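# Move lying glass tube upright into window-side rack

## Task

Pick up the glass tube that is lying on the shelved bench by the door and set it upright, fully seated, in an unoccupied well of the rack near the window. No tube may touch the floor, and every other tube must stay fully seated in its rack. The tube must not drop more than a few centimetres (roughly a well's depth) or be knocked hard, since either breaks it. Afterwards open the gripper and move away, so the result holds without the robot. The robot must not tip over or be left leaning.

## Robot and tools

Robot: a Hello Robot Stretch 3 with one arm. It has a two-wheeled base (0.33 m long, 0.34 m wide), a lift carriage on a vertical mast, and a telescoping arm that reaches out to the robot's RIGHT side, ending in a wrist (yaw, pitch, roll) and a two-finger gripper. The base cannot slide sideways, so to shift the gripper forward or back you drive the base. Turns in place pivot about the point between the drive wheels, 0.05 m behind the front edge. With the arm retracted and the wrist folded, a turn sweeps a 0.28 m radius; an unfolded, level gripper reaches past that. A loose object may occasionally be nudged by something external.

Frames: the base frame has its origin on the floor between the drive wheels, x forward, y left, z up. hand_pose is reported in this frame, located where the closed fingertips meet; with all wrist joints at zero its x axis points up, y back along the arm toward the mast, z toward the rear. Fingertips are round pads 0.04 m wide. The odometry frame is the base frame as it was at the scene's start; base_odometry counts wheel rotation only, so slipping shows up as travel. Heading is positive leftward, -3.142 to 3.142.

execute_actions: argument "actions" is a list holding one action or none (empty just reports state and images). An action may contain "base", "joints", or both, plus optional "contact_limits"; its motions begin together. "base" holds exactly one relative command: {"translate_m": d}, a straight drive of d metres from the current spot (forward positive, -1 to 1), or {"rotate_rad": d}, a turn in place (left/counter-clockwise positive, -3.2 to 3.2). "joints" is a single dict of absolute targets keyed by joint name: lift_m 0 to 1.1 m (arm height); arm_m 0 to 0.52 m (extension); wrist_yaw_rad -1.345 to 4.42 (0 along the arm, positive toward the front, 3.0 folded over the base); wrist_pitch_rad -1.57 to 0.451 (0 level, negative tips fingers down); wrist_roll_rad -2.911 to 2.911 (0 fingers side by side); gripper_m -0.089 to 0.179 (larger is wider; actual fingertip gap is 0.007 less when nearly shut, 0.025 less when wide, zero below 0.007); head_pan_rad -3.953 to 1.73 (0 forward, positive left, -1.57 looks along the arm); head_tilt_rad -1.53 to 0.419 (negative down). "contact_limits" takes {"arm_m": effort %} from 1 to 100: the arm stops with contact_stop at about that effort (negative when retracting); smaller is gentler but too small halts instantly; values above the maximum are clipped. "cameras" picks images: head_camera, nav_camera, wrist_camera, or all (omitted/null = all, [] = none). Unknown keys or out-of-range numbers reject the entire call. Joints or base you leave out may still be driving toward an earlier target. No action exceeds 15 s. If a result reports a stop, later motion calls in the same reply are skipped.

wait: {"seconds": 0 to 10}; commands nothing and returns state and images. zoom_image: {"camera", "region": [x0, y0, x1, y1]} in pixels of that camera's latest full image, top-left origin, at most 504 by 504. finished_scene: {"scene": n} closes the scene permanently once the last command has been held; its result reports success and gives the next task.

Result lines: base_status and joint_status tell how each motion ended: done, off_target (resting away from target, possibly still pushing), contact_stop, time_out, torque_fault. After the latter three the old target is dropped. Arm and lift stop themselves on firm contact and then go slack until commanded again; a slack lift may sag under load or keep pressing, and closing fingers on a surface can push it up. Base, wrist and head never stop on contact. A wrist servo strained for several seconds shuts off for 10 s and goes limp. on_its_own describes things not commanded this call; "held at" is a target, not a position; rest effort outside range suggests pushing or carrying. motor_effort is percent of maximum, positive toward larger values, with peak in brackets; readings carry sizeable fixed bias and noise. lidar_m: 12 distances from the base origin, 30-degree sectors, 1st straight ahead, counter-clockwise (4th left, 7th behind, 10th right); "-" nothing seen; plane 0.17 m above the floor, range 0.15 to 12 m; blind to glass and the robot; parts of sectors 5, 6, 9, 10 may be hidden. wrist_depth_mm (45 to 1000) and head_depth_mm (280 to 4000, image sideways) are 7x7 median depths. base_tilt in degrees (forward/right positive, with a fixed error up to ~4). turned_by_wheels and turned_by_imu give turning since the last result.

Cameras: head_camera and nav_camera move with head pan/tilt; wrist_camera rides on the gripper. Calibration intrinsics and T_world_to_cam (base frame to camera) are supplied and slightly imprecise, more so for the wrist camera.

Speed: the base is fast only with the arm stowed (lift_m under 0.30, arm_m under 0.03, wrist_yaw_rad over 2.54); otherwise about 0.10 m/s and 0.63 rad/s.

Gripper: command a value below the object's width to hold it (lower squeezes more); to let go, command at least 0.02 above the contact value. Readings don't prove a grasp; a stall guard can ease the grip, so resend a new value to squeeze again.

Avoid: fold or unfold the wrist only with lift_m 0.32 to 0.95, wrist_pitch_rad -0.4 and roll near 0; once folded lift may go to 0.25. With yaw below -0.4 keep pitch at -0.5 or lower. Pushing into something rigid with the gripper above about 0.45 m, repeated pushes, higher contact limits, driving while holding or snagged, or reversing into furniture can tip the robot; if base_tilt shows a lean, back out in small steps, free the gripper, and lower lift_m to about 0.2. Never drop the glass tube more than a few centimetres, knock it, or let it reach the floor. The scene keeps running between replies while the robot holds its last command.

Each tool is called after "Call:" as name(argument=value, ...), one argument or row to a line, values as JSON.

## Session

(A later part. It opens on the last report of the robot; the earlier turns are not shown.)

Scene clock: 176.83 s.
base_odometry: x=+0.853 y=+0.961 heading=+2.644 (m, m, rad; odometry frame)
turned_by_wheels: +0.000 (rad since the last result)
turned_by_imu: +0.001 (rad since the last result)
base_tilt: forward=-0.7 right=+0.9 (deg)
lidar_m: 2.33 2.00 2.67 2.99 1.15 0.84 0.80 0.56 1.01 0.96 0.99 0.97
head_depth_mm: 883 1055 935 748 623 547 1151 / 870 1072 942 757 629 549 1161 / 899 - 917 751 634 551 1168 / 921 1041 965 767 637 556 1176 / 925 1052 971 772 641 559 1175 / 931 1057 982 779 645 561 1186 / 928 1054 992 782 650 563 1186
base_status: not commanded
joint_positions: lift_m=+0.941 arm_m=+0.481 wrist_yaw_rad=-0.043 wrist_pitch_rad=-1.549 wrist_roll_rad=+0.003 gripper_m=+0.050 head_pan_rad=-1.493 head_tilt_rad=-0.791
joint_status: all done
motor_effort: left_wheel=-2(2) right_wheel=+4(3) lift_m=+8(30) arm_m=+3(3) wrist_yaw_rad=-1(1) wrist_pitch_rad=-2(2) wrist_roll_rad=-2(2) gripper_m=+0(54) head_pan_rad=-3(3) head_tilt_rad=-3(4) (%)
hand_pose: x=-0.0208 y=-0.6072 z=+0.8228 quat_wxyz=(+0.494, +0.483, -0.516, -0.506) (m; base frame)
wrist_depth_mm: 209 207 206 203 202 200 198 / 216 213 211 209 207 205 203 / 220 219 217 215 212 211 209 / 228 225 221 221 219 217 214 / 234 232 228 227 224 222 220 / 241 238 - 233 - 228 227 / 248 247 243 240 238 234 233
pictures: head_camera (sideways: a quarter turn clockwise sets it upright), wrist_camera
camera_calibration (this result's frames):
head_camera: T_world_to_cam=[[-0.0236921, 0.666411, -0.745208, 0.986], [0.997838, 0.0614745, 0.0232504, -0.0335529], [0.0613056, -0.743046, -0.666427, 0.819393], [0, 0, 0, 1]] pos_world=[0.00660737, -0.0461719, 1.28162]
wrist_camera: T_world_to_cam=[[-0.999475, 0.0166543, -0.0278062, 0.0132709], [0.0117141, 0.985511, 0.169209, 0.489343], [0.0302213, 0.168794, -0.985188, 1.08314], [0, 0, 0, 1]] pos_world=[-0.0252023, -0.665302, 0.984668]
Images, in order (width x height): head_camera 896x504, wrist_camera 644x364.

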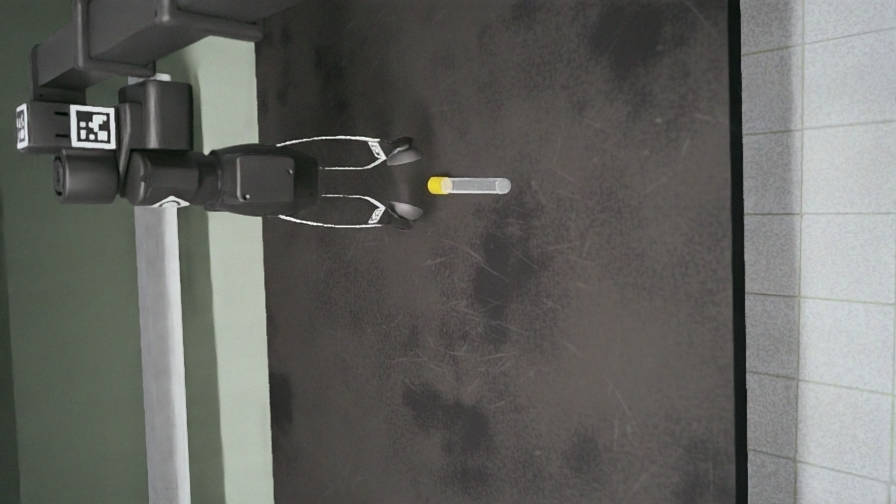

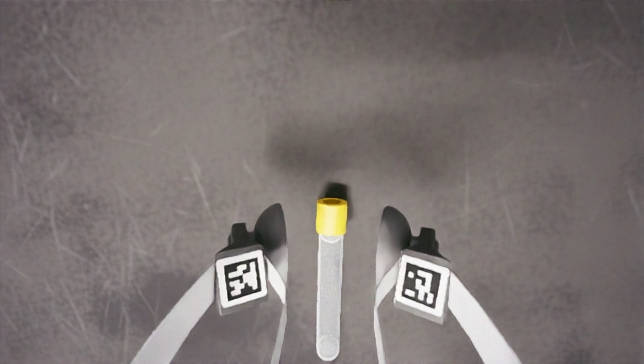

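Call:
zoom_image(
  camera="wrist_camera",
  region=[230, 170, 430, 364],
)

Call:
zoom_image(
  camera="head_camera",
  region=[340, 120, 520, 250],
)

Region (230, 170, 430, 364) of wrist_camera's 644x364 image, scaled by 2.520; it fills the top 489 rows of this view, and the rest is white.

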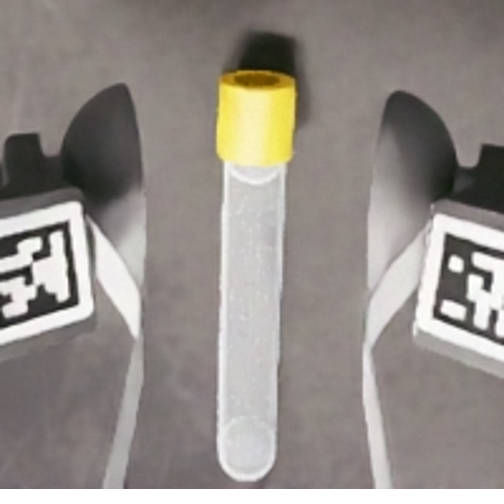

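Region (340, 120, 520, 250) of head_camera's 896x504 image, scaled by 2.800, with more detail than that image has.

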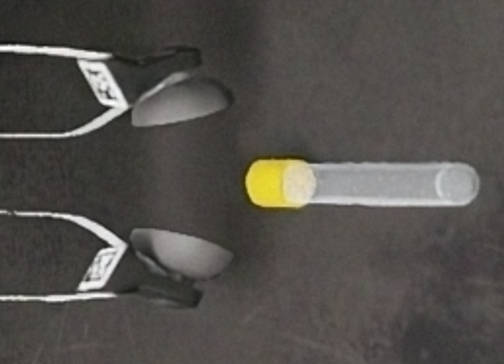

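Call:
execute_actions(
  actions=[
    {"joints": {"lift_m": 0.907, "gripper_m": 0.042}},
  ],
  cameras=["head_camera", "wrist_camera"],
)

Scene clock: 188.83 s.
base_odometry: x=+0.853 y=+0.961 heading=+2.644 (m, m, rad; odometry frame)
turned_by_wheels: +0.000 (rad since the last result)
turned_by_imu: +0.001 (rad since the last result)
base_tilt: forward=-0.6 right=+0.9 (deg)
lidar_m: 2.33 2.00 2.67 2.99 1.15 0.83 0.81 0.56 1.01 0.96 0.98 0.97
head_depth_mm: 901 - 905 749 624 547 1160 / 883 1080 946 757 629 550 1158 / 905 - 887 742 632 552 1169 / 922 1045 963 765 637 556 1170 / 925 1048 970 773 642 559 1176 / 926 1057 980 777 645 562 1180 / 928 1057 990 786 648 564 1186
base_status: not commanded
joint_positions: lift_m=+0.908 arm_m=+0.481 wrist_yaw_rad=-0.043 wrist_pitch_rad=-1.549 wrist_roll_rad=+0.003 gripper_m=+0.042 head_pan_rad=-1.493 head_tilt_rad=-0.791
joint_status: all done
motor_effort: left_wheel=-2(2) right_wheel=+3(4) lift_m=+8(9) arm_m=+3(3) wrist_yaw_rad=-2(1) wrist_pitch_rad=-2(2) wrist_roll_rad=-2(1) gripper_m=+1(47) head_pan_rad=-3(3) head_tilt_rad=-4(4) (%)
hand_pose: x=-0.0208 y=-0.6072 z=+0.7898 quat_wxyz=(+0.494, +0.483, -0.516, -0.506) (m; base frame)
wrist_depth_mm: 178 176 175 173 172 170 169 / 183 181 180 178 176 174 173 / 188 186 185 182 181 178 177 / 193 191 190 187 185 184 182 / 199 197 195 191 190 189 187 / 205 202 200 198 - 194 192 / 211 208 207 204 202 199 198
pictures: head_camera (sideways: a quarter turn clockwise sets it upright), wrist_camera
camera_calibration (this result's frames):
head_camera: T_world_to_cam=[[-0.0236924, 0.666411, -0.745208, 0.986], [0.997838, 0.0614749, 0.0232504, -0.0335529], [0.0613059, -0.743046, -0.666427, 0.819394], [0, 0, 0, 1]] pos_world=[0.00660739, -0.0461719, 1.28162]
wrist_camera: T_world_to_cam=[[-0.999475, 0.0166557, -0.0278062, 0.0123543], [0.0117154, 0.985511, 0.169209, 0.494926], [0.0302216, 0.168795, -0.985188, 1.05064], [0, 0, 0, 1]] pos_world=[-0.0252024, -0.665302, 0.951671]
Images, in order (width x height): head_camera 896x504, wrist_camera 644x364.

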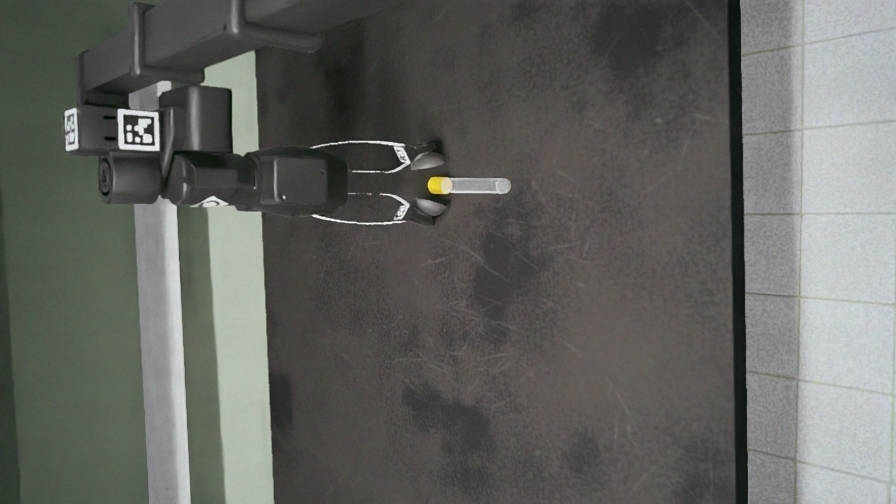

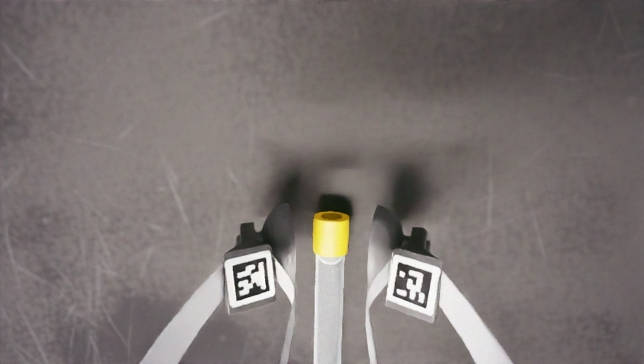

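Call:
zoom_image(
  camera="head_camera",
  region=[380, 130, 520, 240],
)

Call:
zoom_image(
  camera="wrist_camera",
  region=[240, 170, 420, 330],
)

Region (380, 130, 520, 240) of head_camera's 896x504 image, scaled by 3.600, with more detail than that image has; it fills the top 396 rows of this view, and the rest is white.

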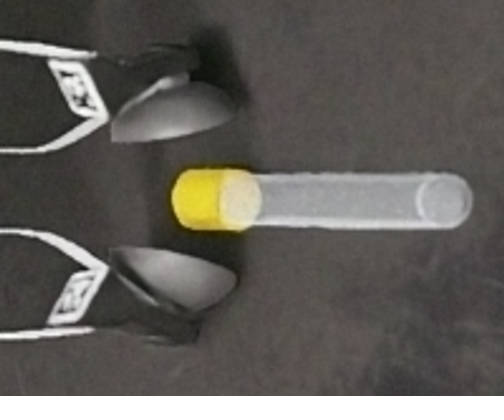

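Region (240, 170, 420, 330) of wrist_camera's 644x364 image, scaled by 2.800.

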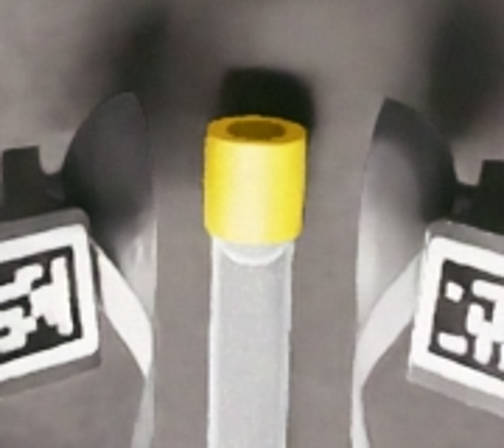

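Call:
execute_actions(
  actions=[
    {"joints": {"lift_m": 0.902, "gripper_m": 0.036}},
  ],
  cameras=["head_camera", "wrist_camera"],
)

Call:
zoom_image(
  camera="head_camera",
  region=[380, 130, 520, 240],
)

Scene clock: 199.67 s.
base_odometry: x=+0.853 y=+0.961 heading=+2.644 (m, m, rad; odometry frame)
turned_by_wheels: +0.000 (rad since the last result)
turned_by_imu: +0.001 (rad since the last result)
base_tilt: forward=-0.7 right=+0.8 (deg)
lidar_m: 2.32 2.00 2.66 2.98 1.15 0.84 0.80 0.56 1.00 0.96 0.98 0.97
head_depth_mm: 907 - 909 752 625 548 1155 / 902 1101 946 752 627 549 1164 / 902 - 885 741 632 553 1171 / 923 1047 965 767 636 555 1173 / 925 1049 965 773 641 560 1187 / 932 1051 983 779 643 563 1186 / 932 1058 989 784 648 565 1190
base_status: not commanded
joint_positions: lift_m=+0.903 arm_m=+0.481 wrist_yaw_rad=-0.043 wrist_pitch_rad=-1.549 wrist_roll_rad=+0.003 gripper_m=+0.036 head_pan_rad=-1.493 head_tilt_rad=-0.791
joint_status: all done
motor_effort: left_wheel=-2(2) right_wheel=+4(4) lift_m=+8(8) arm_m=+4(2) wrist_yaw_rad=-1(1) wrist_pitch_rad=-2(2) wrist_roll_rad=-2(2) gripper_m=+0(37) head_pan_rad=-3(3) head_tilt_rad=-4(4) (%)
hand_pose: x=-0.0208 y=-0.6072 z=+0.7848 quat_wxyz=(+0.494, +0.483, -0.516, -0.506) (m; base frame)
wrist_depth_mm: 173 172 170 169 167 165 164 / 178 177 174 173 172 169 168 / 183 181 179 178 176 175 173 / 188 186 184 182 180 179 177 / 194 192 190 185 185 184 182 / 199 198 195 194 - 189 187 / 205 203 202 199 197 194 192
pictures: head_camera (sideways: a quarter turn clockwise sets it upright), wrist_camera
camera_calibration (this result's frames):
head_camera: T_world_to_cam=[[-0.0236922, 0.666411, -0.745208, 0.986], [0.997838, 0.0614746, 0.0232504, -0.0335529], [0.0613057, -0.743046, -0.666427, 0.819393], [0, 0, 0, 1]] pos_world=[0.00660738, -0.0461719, 1.28162]
wrist_camera: T_world_to_cam=[[-0.999475, 0.0166559, -0.0278062, 0.0122153], [0.0117156, 0.985511, 0.169209, 0.495773], [0.0302216, 0.168794, -0.985188, 1.04571], [0, 0, 0, 1]] pos_world=[-0.0252024, -0.665303, 0.946669]
Images, in order (width x height): head_camera 896x504, wrist_camera 644x364.

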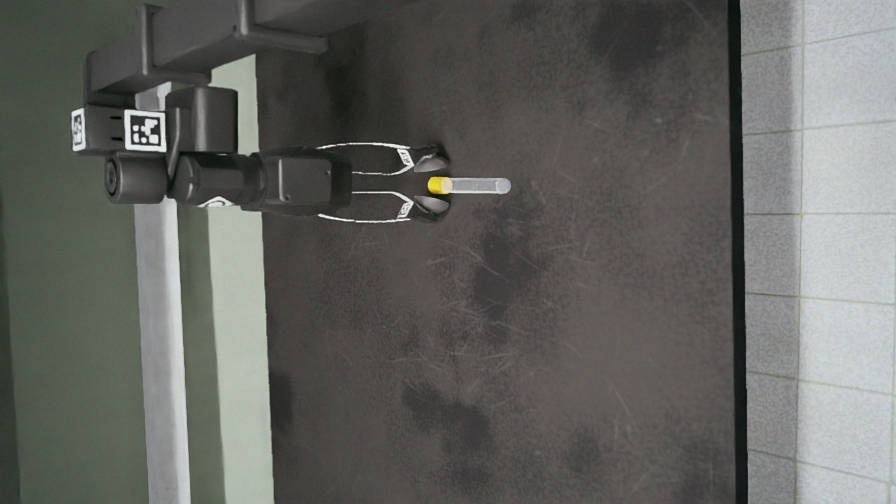

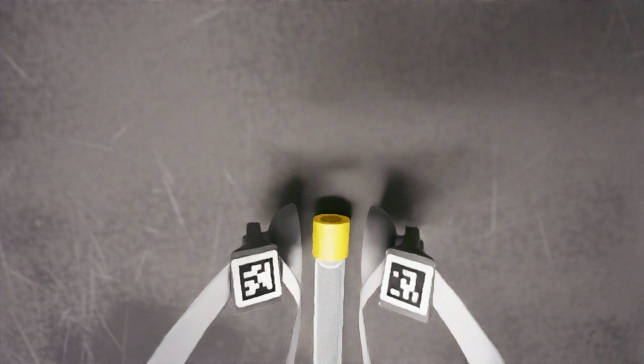

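Region (380, 130, 520, 240) of head_camera's 896x504 image, scaled by 3.600, with more detail than that image has; it fills the top 396 rows of this view, and the rest is white.

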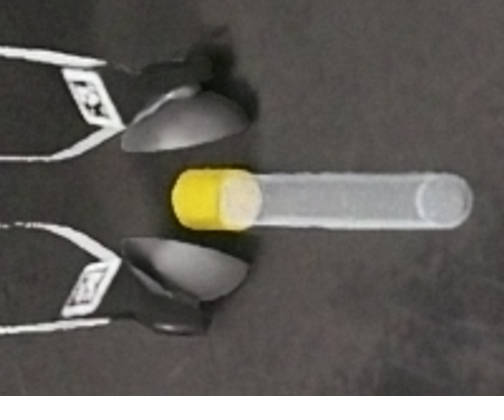

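Call:
execute_actions(
  actions=[
    {"joints": {"lift_m": 0.899, "gripper_m": 0.03}},
  ],
  cameras=["head_camera", "wrist_camera"],
)

Call:
zoom_image(
  camera="head_camera",
  region=[380, 130, 520, 240],
)

Scene clock: 204.20 s.
base_odometry: x=+0.853 y=+0.961 heading=+2.644 (m, m, rad; odometry frame)
turned_by_wheels: +0.000 (rad since the last result)
turned_by_imu: +0.001 (rad since the last result)
base_tilt: forward=-0.6 right=+0.8 (deg)
lidar_m: 2.33 2.00 2.67 2.99 1.15 0.84 0.81 0.56 1.01 0.96 0.98 0.97
head_depth_mm: 912 - 900 750 624 547 1155 / 900 - 945 757 628 549 1167 / 903 - 885 740 633 553 1172 / 923 1041 960 766 636 556 1178 / 923 1052 972 769 639 558 1174 / 928 1052 979 779 644 562 1184 / 927 1058 988 786 649 564 1186
base_status: not commanded
joint_positions: lift_m=+0.900 arm_m=+0.481 wrist_yaw_rad=-0.043 wrist_pitch_rad=-1.549 wrist_roll_rad=+0.003 gripper_m=+0.030 head_pan_rad=-1.493 head_tilt_rad=-0.791
joint_status: all done
motor_effort: left_wheel=-2(2) right_wheel=+4(3) lift_m=+8(9) arm_m=+3(3) wrist_yaw_rad=-1(1) wrist_pitch_rad=-2(2) wrist_roll_rad=-2(1) gripper_m=+0(37) head_pan_rad=-4(3) head_tilt_rad=-3(4) (%)
hand_pose: x=-0.0208 y=-0.6071 z=+0.7818 quat_wxyz=(+0.494, +0.483, -0.516, -0.506) (m; base frame)
wrist_depth_mm: 170 169 167 166 164 163 161 / 175 174 171 170 169 167 165 / 180 178 177 174 173 171 170 / 185 183 181 179 178 177 175 / 191 189 187 172 181 181 179 / 196 194 192 191 187 186 184 / 202 201 199 196 194 191 190
pictures: head_camera (sideways: a quarter turn clockwise sets it upright), wrist_camera
camera_calibration (this result's frames):
head_camera: T_world_to_cam=[[-0.0236923, 0.666411, -0.745208, 0.986], [0.997838, 0.0614747, 0.0232504, -0.0335529], [0.0613058, -0.743046, -0.666427, 0.819393], [0, 0, 0, 1]] pos_world=[0.00660738, -0.0461719, 1.28162]
wrist_camera: T_world_to_cam=[[-0.999474, 0.0166656, -0.0278092, 0.0121421], [0.0117211, 0.985491, 0.169325, 0.496142], [0.0302276, 0.16891, -0.985168, 1.04284], [0, 0, 0, 1]] pos_world=[-0.0252022, -0.665292, 0.943698]
Images, in order (width x height): head_camera 896x504, wrist_camera 644x364.

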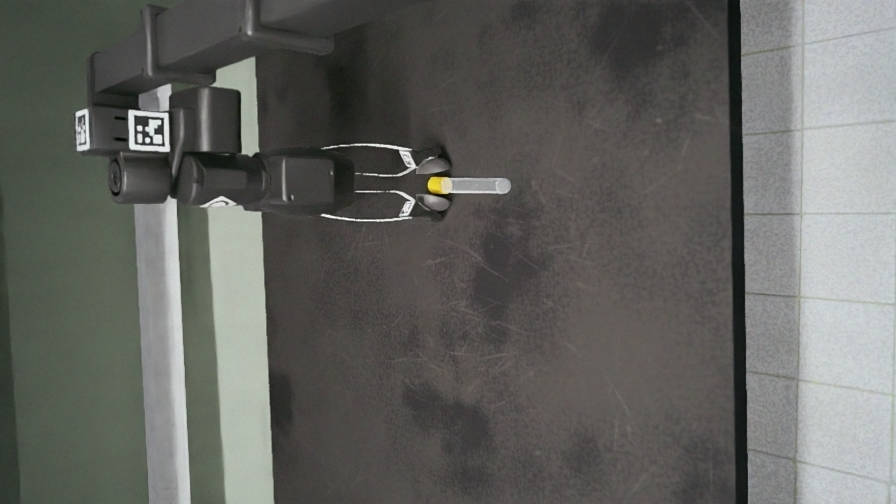

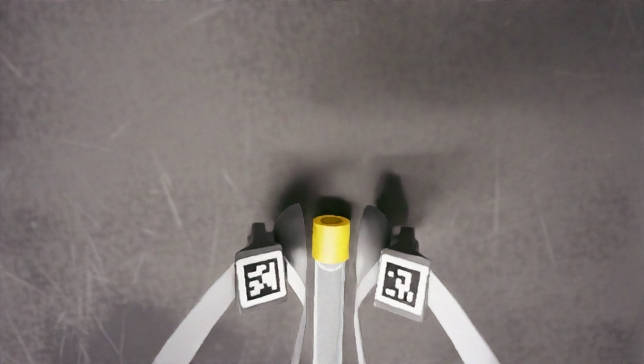

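Region (380, 130, 520, 240) of head_camera's 896x504 image, scaled by 3.600, with more detail than that image has; it fills the top 396 rows of this view, and the rest is white.

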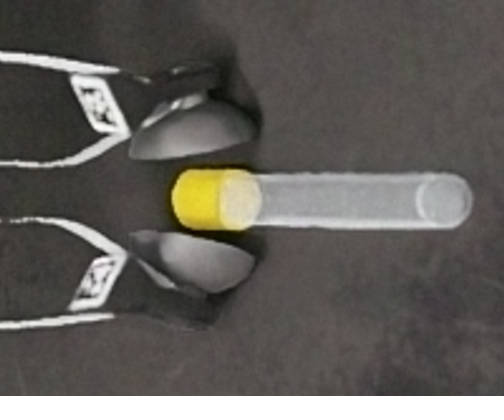

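Call:
execute_actions(
  actions=[
    {"joints": {"lift_m": 0.9015, "gripper_m": 0.012}},
  ],
  cameras=["head_camera", "wrist_camera"],
)

Call:
zoom_image(
  camera="head_camera",
  region=[380, 130, 520, 240],
)

Scene clock: 214.53 s.
base_odometry: x=+0.853 y=+0.961 heading=+2.644 (m, m, rad; odometry frame)
turned_by_wheels: +0.000 (rad since the last result)
turned_by_imu: +0.001 (rad since the last result)
base_tilt: forward=-0.7 right=+0.8 (deg)
lidar_m: 2.32 2.00 2.68 2.99 1.16 0.84 0.81 0.56 1.00 0.96 0.98 0.97
head_depth_mm: 914 - 905 752 624 547 1162 / 901 - 946 753 629 549 1163 / 904 - 887 740 632 553 1162 / 921 1052 962 768 636 556 1174 / 922 1045 970 773 641 560 1177 / 924 1049 984 779 643 562 1188 / 929 1056 990 783 649 565 1192
base_status: not commanded
joint_positions: lift_m=+0.901 arm_m=+0.481 wrist_yaw_rad=-0.043 wrist_pitch_rad=-1.549 wrist_roll_rad=+0.003 gripper_m=+0.012 head_pan_rad=-1.493 head_tilt_rad=-0.791
joint_status: all done
motor_effort: left_wheel=-2(2) right_wheel=+3(4) lift_m=+34(35) arm_m=+3(3) wrist_yaw_rad=-1(1) wrist_pitch_rad=-2(1) wrist_roll_rad=-2(2) gripper_m=-1(77) head_pan_rad=-4(3) head_tilt_rad=-4(3) (%)
hand_pose: x=-0.0208 y=-0.6071 z=+0.7827 quat_wxyz=(+0.494, +0.483, -0.516, -0.506) (m; base frame)
wrist_depth_mm: 171 169 168 166 165 164 162 / 176 174 173 171 169 168 166 / 181 179 177 176 174 172 170 / 186 183 182 180 179 177 175 / 192 189 186 176 182 182 180 / 196 196 193 191 188 187 185 / 202 201 199 196 195 192 191
pictures: head_camera (sideways: a quarter turn clockwise sets it upright), wrist_camera
camera_calibration (this result's frames):
head_camera: T_world_to_cam=[[-0.0236921, 0.666411, -0.745208, 0.986], [0.997838, 0.0614745, 0.0232504, -0.0335529], [0.0613056, -0.743046, -0.666427, 0.819393], [0, 0, 0, 1]] pos_world=[0.00660737, -0.0461719, 1.28162]
wrist_camera: T_world_to_cam=[[-0.999472, 0.0167899, -0.0278092, 0.012244], [0.0118437, 0.985489, 0.169325, 0.495998], [0.0302487, 0.168906, -0.985168, 1.04369], [0, 0, 0, 1]] pos_world=[-0.0252071, -0.665291, 0.944562]
Images, in order (width x height): head_camera 896x504, wrist_camera 644x364.

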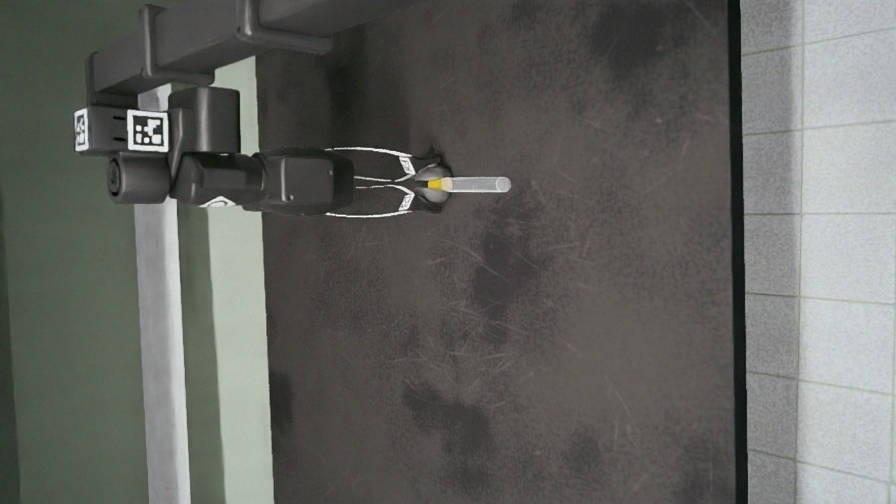

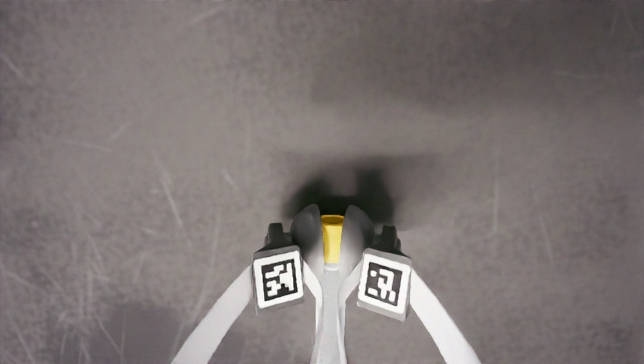

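Region (380, 130, 520, 240) of head_camera's 896x504 image, scaled by 3.600, with more detail than that image has; it fills the top 396 rows of this view, and the rest is white.

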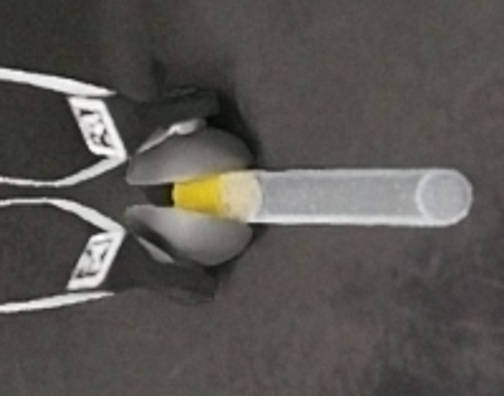

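Call:
execute_actions(
  actions=[
    {"joints": {"gripper_m": -0.02}},
  ],
  cameras=["head_camera", "wrist_camera"],
)

Call:
zoom_image(
  camera="head_camera",
  region=[380, 130, 520, 240],
)

Scene clock: 219.47 s.
base_odometry: x=+0.853 y=+0.961 heading=+2.644 (m, m, rad; odometry frame)
turned_by_wheels: +0.000 (rad since the last result)
turned_by_imu: +0.001 (rad since the last result)
base_tilt: forward=-0.6 right=+0.8 (deg)
lidar_m: 2.32 2.00 2.68 2.99 1.15 0.84 0.80 0.56 1.01 0.96 0.99 0.97
head_depth_mm: 911 - 905 747 625 547 1156 / 898 - 943 756 629 550 1165 / 905 - 886 739 631 553 1168 / 921 1046 967 766 637 555 1173 / 926 1047 972 773 641 558 1177 / 929 1053 979 781 643 561 1180 / 931 1059 997 787 649 564 1188
base_status: not commanded
joint_positions: lift_m=+0.901 arm_m=+0.481 wrist_yaw_rad=-0.043 wrist_pitch_rad=-1.549 wrist_roll_rad=+0.003 gripper_m=-0.019 head_pan_rad=-1.493 head_tilt_rad=-0.791
joint_status: all done
motor_effort: left_wheel=-2(2) right_wheel=+3(3) lift_m=+32(34) arm_m=+3(3) wrist_yaw_rad=-1(1) wrist_pitch_rad=-2(2) wrist_roll_rad=-2(2) gripper_m=-14(98) head_pan_rad=-4(4) head_tilt_rad=-4(3) (%)
hand_pose: x=-0.0208 y=-0.6071 z=+0.7829 quat_wxyz=(+0.494, +0.483, -0.516, -0.507) (m; base frame)
wrist_depth_mm: 172 170 169 168 166 164 162 / 176 175 173 172 170 168 167 / 182 180 177 176 174 173 171 / 186 185 183 181 179 178 176 / 191 190 188 - 183 182 181 / 198 196 194 193 189 188 185 / 204 202 199 198 196 192 191
pictures: head_camera (sideways: a quarter turn clockwise sets it upright), wrist_camera
camera_calibration (this result's frames):
head_camera: T_world_to_cam=[[-0.0236922, 0.666411, -0.745208, 0.986], [0.997838, 0.0614746, 0.0232504, -0.0335529], [0.0613057, -0.743046, -0.666427, 0.819393], [0, 0, 0, 1]] pos_world=[0.00660738, -0.0461719, 1.28162]
wrist_camera: T_world_to_cam=[[-0.999472, 0.016796, -0.0278144, 0.0122574], [0.0118429, 0.985456, 0.169519, 0.495757], [0.0302571, 0.1691, -0.985134, 1.04392], [0, 0, 0, 1]] pos_world=[-0.0252063, -0.66528, 0.944705]
Images, in order (width x height): head_camera 896x504, wrist_camera 644x364.

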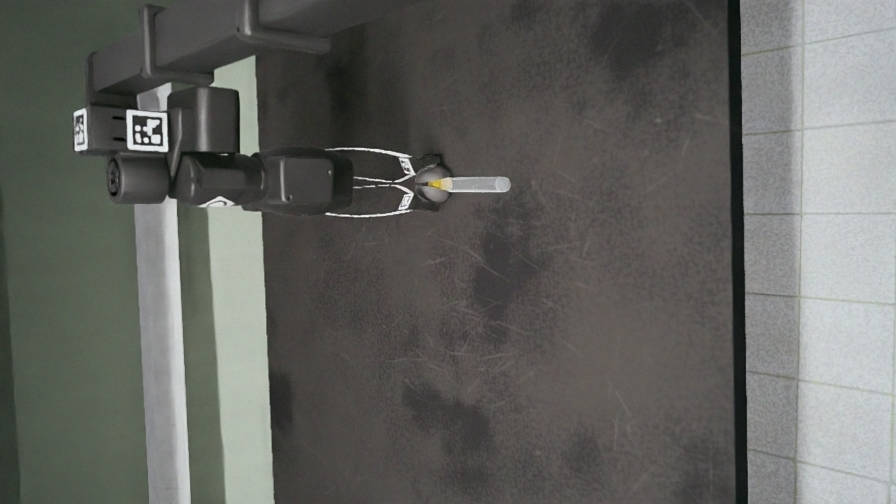

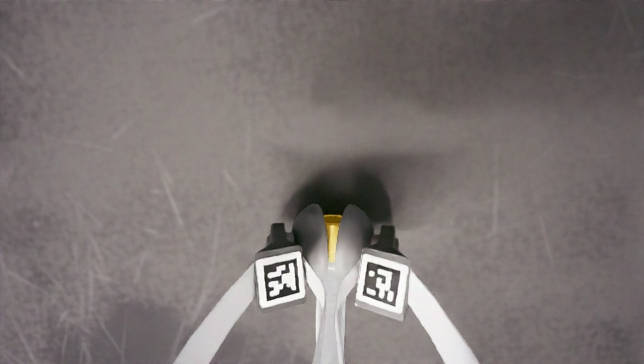

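Region (380, 130, 520, 240) of head_camera's 896x504 image, scaled by 3.600, with more detail than that image has; it fills the top 396 rows of this view, and the rest is white.

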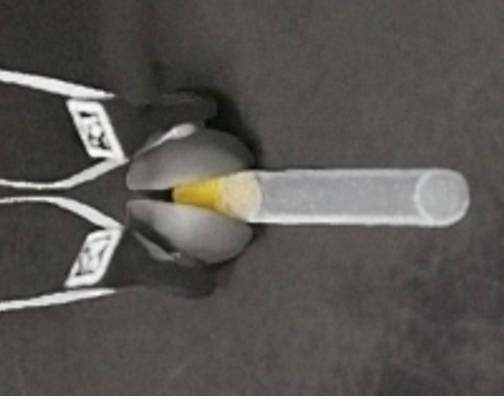

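Call:
execute_actions(
  actions=[
    {"joints": {"lift_m": 0.912}},
  ],
  cameras=["head_camera", "wrist_camera"],
)

Call:
zoom_image(
  camera="head_camera",
  region=[380, 130, 520, 240],
)

Scene clock: 224.27 s.
base_odometry: x=+0.853 y=+0.961 heading=+2.644 (m, m, rad; odometry frame)
turned_by_wheels: +0.000 (rad since the last result)
turned_by_imu: +0.001 (rad since the last result)
base_tilt: forward=-0.7 right=+0.8 (deg)
lidar_m: 2.32 2.00 2.67 2.99 1.15 0.83 0.80 0.56 1.00 0.96 0.98 0.97
head_depth_mm: 901 - 907 750 623 546 1156 / 887 1077 943 754 628 548 1163 / 904 - 883 739 631 552 1165 / 923 1042 959 767 635 555 1170 / 924 1050 972 773 643 559 1168 / 929 1052 983 779 644 561 1188 / 932 1054 993 785 647 567 1192
base_status: not commanded
joint_positions: lift_m=+0.911 arm_m=+0.481 wrist_yaw_rad=-0.043 wrist_pitch_rad=-1.549 wrist_roll_rad=+0.003 gripper_m=-0.019 head_pan_rad=-1.493 head_tilt_rad=-0.791
joint_status: all done
motor_effort: left_wheel=-2(2) right_wheel=+4(4) lift_m=+34(35) arm_m=+3(2) wrist_yaw_rad=-1(1) wrist_pitch_rad=-2(2) wrist_roll_rad=-2(2) gripper_m=-13(14) head_pan_rad=-4(3) head_tilt_rad=-4(4) (%)
hand_pose: x=-0.0208 y=-0.6071 z=+0.7932 quat_wxyz=(+0.494, +0.483, -0.516, -0.507) (m; base frame)
wrist_depth_mm: 181 180 177 177 175 173 172 / 186 184 183 181 179 177 176 / 192 189 188 186 184 182 181 / 196 195 193 191 189 187 185 / 203 200 198 - 193 192 191 / 208 206 204 - 198 198 196 / 215 213 210 209 207 203 201
pictures: head_camera (sideways: a quarter turn clockwise sets it upright), wrist_camera
camera_calibration (this result's frames):
head_camera: T_world_to_cam=[[-0.0236924, 0.666411, -0.745208, 0.986], [0.997838, 0.0614749, 0.0232504, -0.0335529], [0.0613059, -0.743046, -0.666427, 0.819393], [0, 0, 0, 1]] pos_world=[0.00660739, -0.0461719, 1.28162]
wrist_camera: T_world_to_cam=[[-0.999472, 0.016796, -0.0278144, 0.0125451], [0.0118428, 0.985455, 0.169521, 0.494004], [0.0302571, 0.169102, -0.985134, 1.05411], [0, 0, 0, 1]] pos_world=[-0.0252063, -0.665282, 0.955046]
Images, in order (width x height): head_camera 896x504, wrist_camera 644x364.

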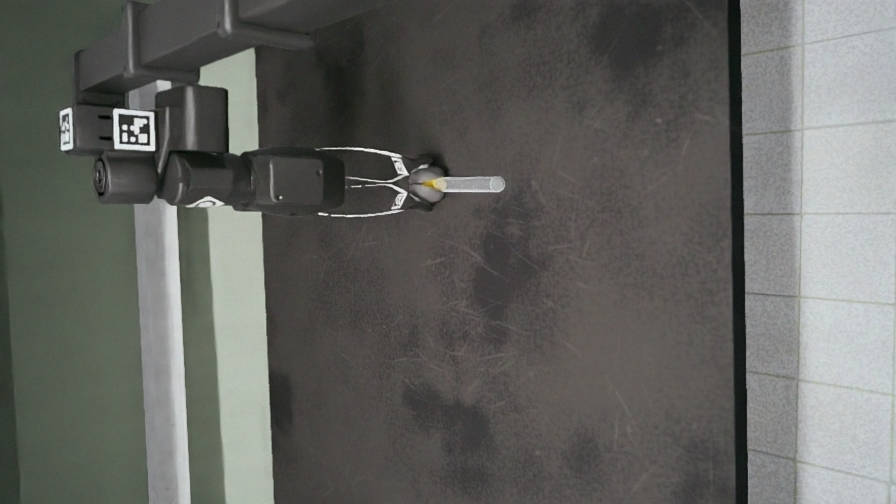

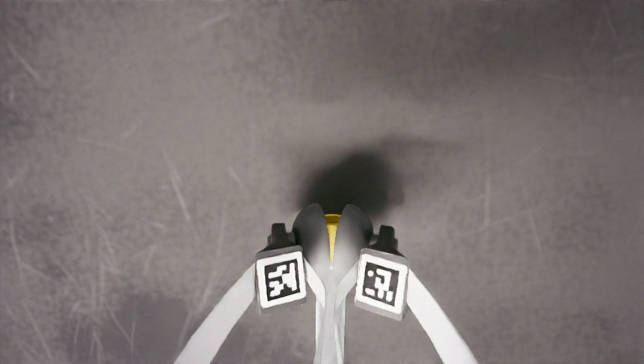

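Region (380, 130, 520, 240) of head_camera's 896x504 image, scaled by 3.600, with more detail than that image has; it fills the top 396 rows of this view, and the rest is white.

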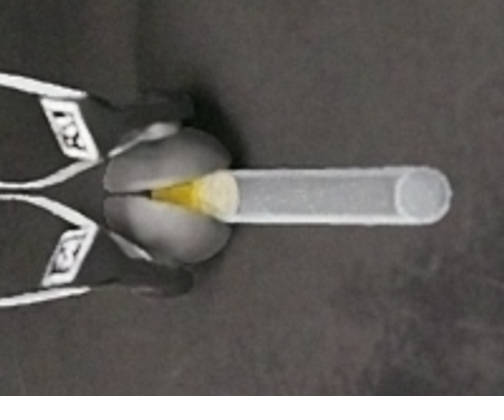

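Call:
execute_actions(
  actions=[],
  cameras=["head_camera", "wrist_camera"],
)

Call:
zoom_image(
  camera="head_camera",
  region=[380, 130, 520, 240],
)

Call:
zoom_image(
  camera="wrist_camera",
  region=[250, 190, 420, 364],
)

Scene clock: 227.60 s.
base_odometry: x=+0.853 y=+0.961 heading=+2.644 (m, m, rad; odometry frame)
turned_by_wheels: +0.000 (rad since the last result)
turned_by_imu: +0.001 (rad since the last result)
base_tilt: forward=-0.7 right=+0.9 (deg)
lidar_m: 2.32 1.99 2.67 3.00 1.15 0.84 0.80 0.56 1.00 0.96 0.98 0.97
head_depth_mm: 900 - 907 749 624 547 1152 / 886 1077 942 757 628 550 1163 / 901 - 884 739 633 553 1167 / 925 1044 963 763 636 555 1173 / 925 1048 972 772 642 559 1174 / 927 1051 981 779 646 562 1183 / 930 1051 993 783 650 566 1190
base_status: not commanded
joint_positions: lift_m=+0.911 arm_m=+0.481 wrist_yaw_rad=-0.043 wrist_pitch_rad=-1.549 wrist_roll_rad=+0.003 gripper_m=-0.019 head_pan_rad=-1.493 head_tilt_rad=-0.791
joint_status: all done
motor_effort: left_wheel=-2(2) right_wheel=+4(4) lift_m=+34(35) arm_m=+3(2) wrist_yaw_rad=-1(1) wrist_pitch_rad=-1(2) wrist_roll_rad=-1(2) gripper_m=-14(14) head_pan_rad=-4(3) head_tilt_rad=-5(4) (%)
hand_pose: x=-0.0208 y=-0.6071 z=+0.7932 quat_wxyz=(+0.494, +0.483, -0.516, -0.507) (m; base frame)
wrist_depth_mm: 181 180 178 176 175 173 171 / 186 184 182 181 179 178 176 / 191 189 187 186 185 183 181 / 197 195 194 191 188 187 185 / 202 200 198 - 193 192 190 / 208 207 204 - 199 198 196 / 215 213 210 208 206 204 202
pictures: head_camera (sideways: a quarter turn clockwise sets it upright), wrist_camera
camera_calibration (this result's frames):
head_camera: T_world_to_cam=[[-0.0236925, 0.666411, -0.745208, 0.986], [0.997838, 0.061475, 0.0232504, -0.0335529], [0.061306, -0.743046, -0.666427, 0.819393], [0, 0, 0, 1]] pos_world=[0.00660739, -0.0461719, 1.28162]
wrist_camera: T_world_to_cam=[[-0.999472, 0.016796, -0.0278144, 0.0125451], [0.0118429, 0.985455, 0.169521, 0.494004], [0.0302571, 0.169102, -0.985134, 1.05411], [0, 0, 0, 1]] pos_world=[-0.0252063, -0.665282, 0.955046]
Images, in order (width x height): head_camera 896x504, wrist_camera 644x364.

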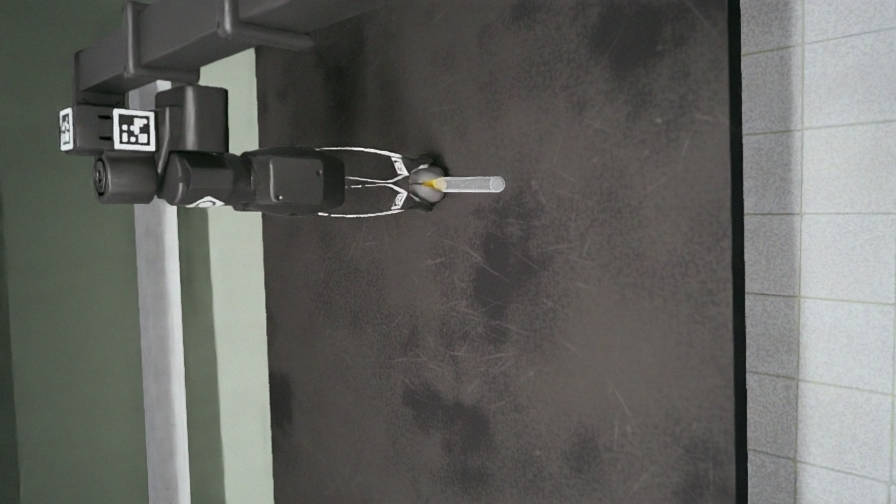

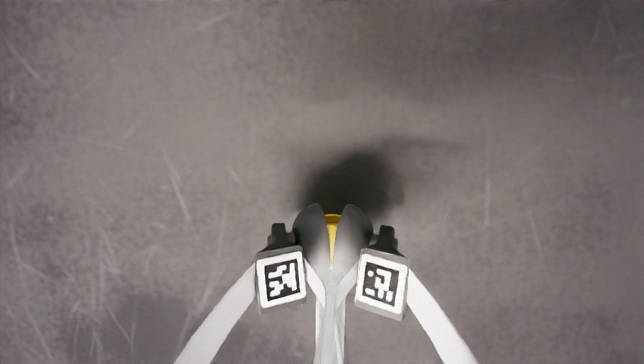

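Region (380, 130, 520, 240) of head_camera's 896x504 image, scaled by 3.600, with more detail than that image has; it fills the top 396 rows of this view, and the rest is white.

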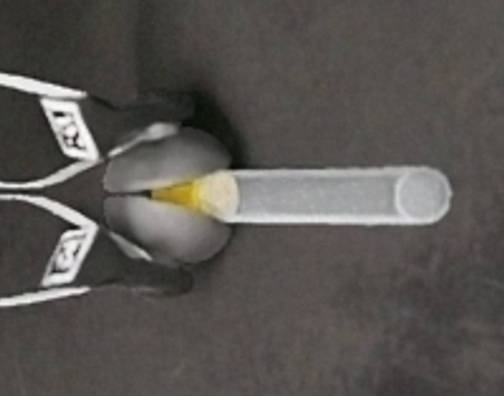

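Region (250, 190, 420, 364) of wrist_camera's 644x364 image, scaled by 2.897; it fills the left 492 columns of this view, and the rest is white.

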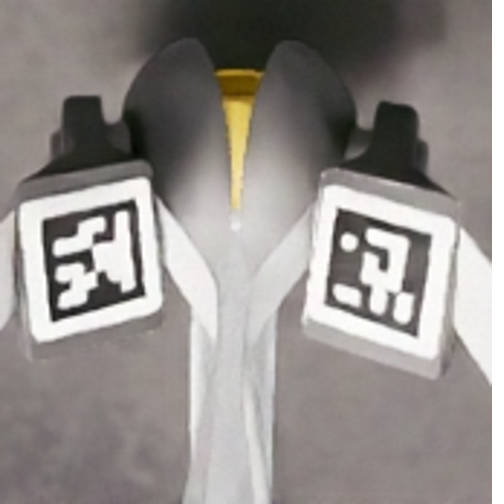

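Call:
execute_actions(
  actions=[
    {"joints": {"lift_m": 0.97, "arm_m": 0.36}},
  ],
  cameras=["head_camera", "wrist_camera"],
)

Scene clock: 275.83 s.
base_odometry: x=+0.853 y=+0.961 heading=+2.644 (m, m, rad; odometry frame)
turned_by_wheels: +0.000 (rad since the last result)
turned_by_imu: +0.001 (rad since the last result)
base_tilt: forward=-0.6 right=+0.8 (deg)
lidar_m: 2.32 2.00 2.68 3.00 1.15 0.84 0.80 0.56 1.00 0.96 0.98 0.97
head_depth_mm: - 1075 938 751 623 548 1160 / - 1081 945 756 628 550 1162 / 895 - - 785 633 553 1163 / 922 1045 968 769 636 555 1171 / 930 1051 977 772 641 560 1177 / 929 1048 980 779 646 561 1184 / 930 1060 998 782 649 566 1186
base_status: not commanded
joint_positions: lift_m=+0.969 arm_m=+0.360 wrist_yaw_rad=-0.043 wrist_pitch_rad=-1.549 wrist_roll_rad=+0.003 gripper_m=-0.019 head_pan_rad=-1.493 head_tilt_rad=-0.791
joint_status: all done
motor_effort: left_wheel=-2(2) right_wheel=+4(3) lift_m=+35(36) arm_m=-5(1) wrist_yaw_rad=+0(1) wrist_pitch_rad=-2(2) wrist_roll_rad=-2(1) gripper_m=-14(14) head_pan_rad=-3(4) head_tilt_rad=-5(3) (%)
hand_pose: x=-0.0208 y=-0.4866 z=+0.8512 quat_wxyz=(+0.494, +0.483, -0.516, -0.507) (m; base frame)
wrist_depth_mm: 237 235 232 230 229 225 224 / 242 242 239 236 234 232 230 / 250 248 246 243 241 238 235 / 257 255 252 249 246 244 243 / 265 260 259 - 252 251 249 / 272 271 266 - 260 259 257 / 280 275 274 271 271 266 263
pictures: head_camera (sideways: a quarter turn clockwise sets it upright), wrist_camera
camera_calibration (this result's frames):
head_camera: T_world_to_cam=[[-0.0236922, 0.666411, -0.745208, 0.986], [0.997838, 0.0614746, 0.0232504, -0.0335529], [0.0613057, -0.743046, -0.666427, 0.819393], [0, 0, 0, 1]] pos_world=[0.00660738, -0.0461719, 1.28162]
wrist_camera: T_world_to_cam=[[-0.999465, 0.0171792, -0.0278185, 0.0123337], [0.0122152, 0.985424, 0.169678, 0.36531], [0.0303279, 0.169248, -0.985107, 1.09092], [0, 0, 0, 1]] pos_world=[-0.0252205, -0.544833, 1.01303]
Images, in order (width x height): head_camera 896x504, wrist_camera 644x364.

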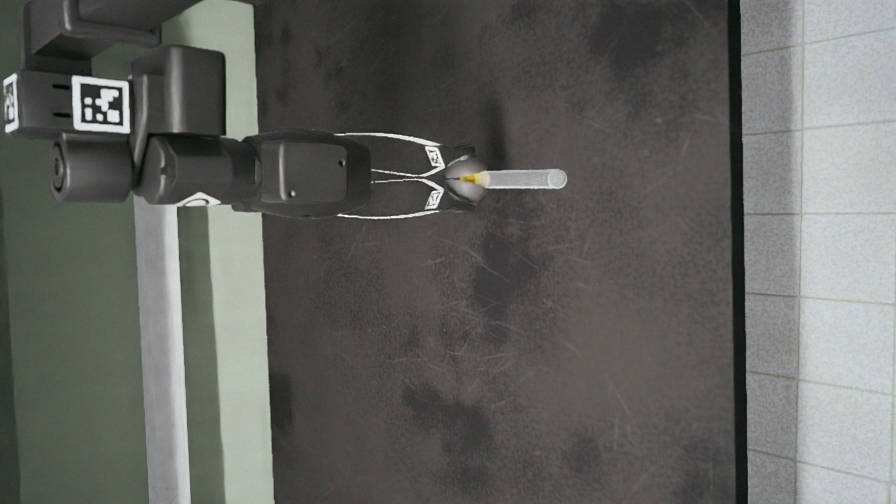

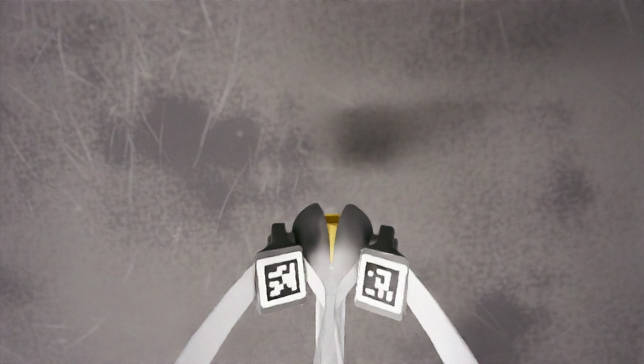

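Call:
execute_actions(
  actions=[
    {"base": {"rotate_rad": 1.545}, "joints": {"arm_m": 0.1, "wrist_pitch_rad": 0.04, "wrist_yaw_rad": 1.2, "head_pan_rad": -0.9, "head_tilt_rad": -0.6}},
  ],
)

Scene clock: 282.73 s.
base_odometry: x=+0.853 y=+0.961 heading=-2.094 (m, m, rad; odometry frame)
turned_by_wheels: +1.545 (rad since the last result)
turned_by_imu: +1.530 (rad since the last result)
base_tilt: forward=-0.8 right=+0.9 (deg)
lidar_m: 2.98 1.18 0.84 0.80 0.56 1.01 0.96 0.98 0.97 0.97 2.00 2.61
head_depth_mm: 1659 1834 2061 2248 1683 1482 1251 / 1764 1915 2120 2248 1782 1499 1262 / 1864 2060 2286 2278 1852 1513 1260 / 1967 2201 2435 2450 1874 1516 1278 / 2609 2925 2831 2457 1894 1534 1279 / 2854 3173 2956 2478 1907 1528 1297 / 3096 3372 3253 2503 1905 1543 1298
base_status: done
joint_positions: lift_m=+0.969 arm_m=+0.100 wrist_yaw_rad=+1.199 wrist_pitch_rad=+0.017 wrist_roll_rad=+0.003 gripper_m=-0.019 head_pan_rad=-0.907 head_tilt_rad=-0.606
joint_status: all done
motor_effort: left_wheel=-2(5) right_wheel=+3(10) lift_m=+35(34) arm_m=-4(6) wrist_yaw_rad=+1(7) wrist_pitch_rad=+6(7) wrist_roll_rad=-2(2) gripper_m=-14(14) head_pan_rad=+2(33) head_tilt_rad=+2(17) (%)
hand_pose: x=+0.2177 y=-0.3385 z=+1.0880 quat_wxyz=(+0.580, +0.395, -0.588, +0.403) (m; base frame)
wrist_depth_mm: - - - - - - - / - - - - - - - / - - - - - - - / - - - - - - - / - - - - - - - / - - - - - - - / - - - - - - -
pictures: head_camera (sideways: a quarter turn clockwise sets it upright), nav_camera (sideways: a quarter turn counterclockwise sets it upright), wrist_camera
camera_calibration (this result's frames):
head_camera: T_world_to_cam=[[-0.297112, 0.4252, -0.854944, 1.13072], [0.794337, 0.606929, 0.0258024, -0.0356398], [0.529862, -0.671447, -0.518078, 0.623544], [0, 0, 0, 1]] pos_world=[0.0338694, -0.0404764, 1.29067]
nav_camera: T_world_to_cam=[[0.334751, -0.47068, 0.816334, -1.02037], [-0.774869, -0.630463, -0.0457628, 0.11277], [0.536208, -0.617233, -0.575764, 0.702382], [0, 0, 0, 1]] pos_world=[0.0523282, 0.0243646, 1.24253]
wrist_camera: T_world_to_cam=[[-0.335994, -0.941486, 0.0266871, -0.273433], [-0.173879, 0.0341563, -0.984174, 1.15021], [0.925675, -0.335317, -0.175181, 0.0449917], [0, 0, 0, 1]] pos_world=[0.0664781, -0.281634, 1.14719]
Images, in order (width x height): head_camera 896x504, nav_camera 672x504, wrist_camera 644x364.

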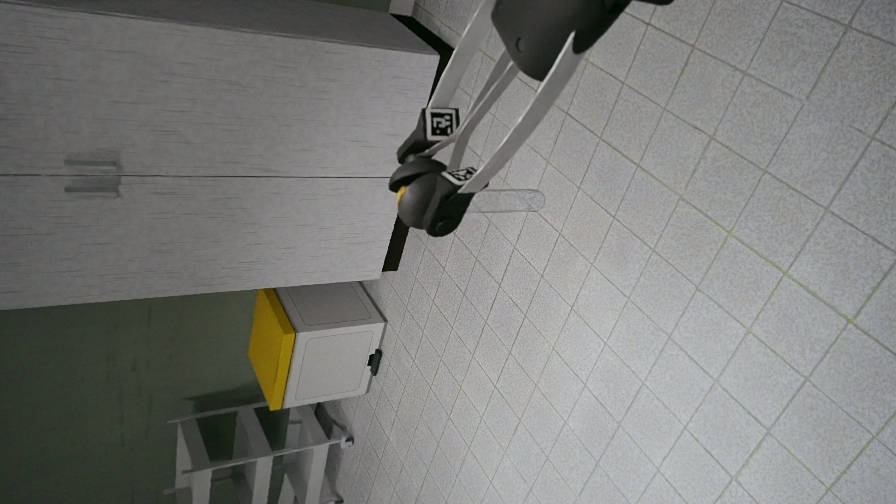

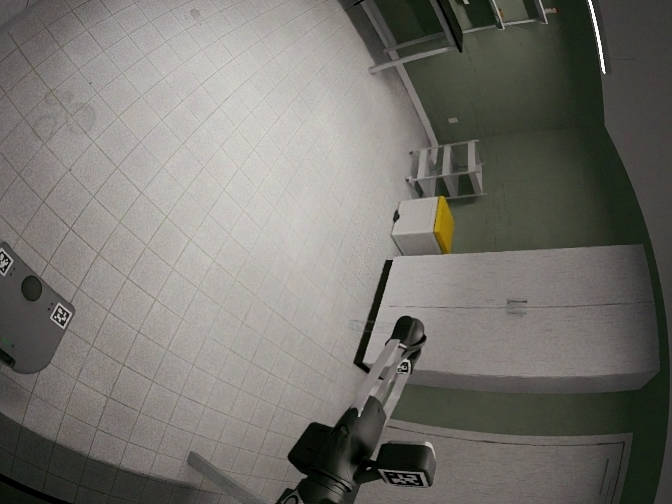

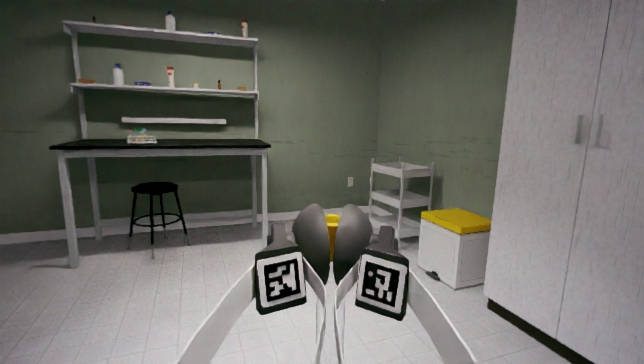

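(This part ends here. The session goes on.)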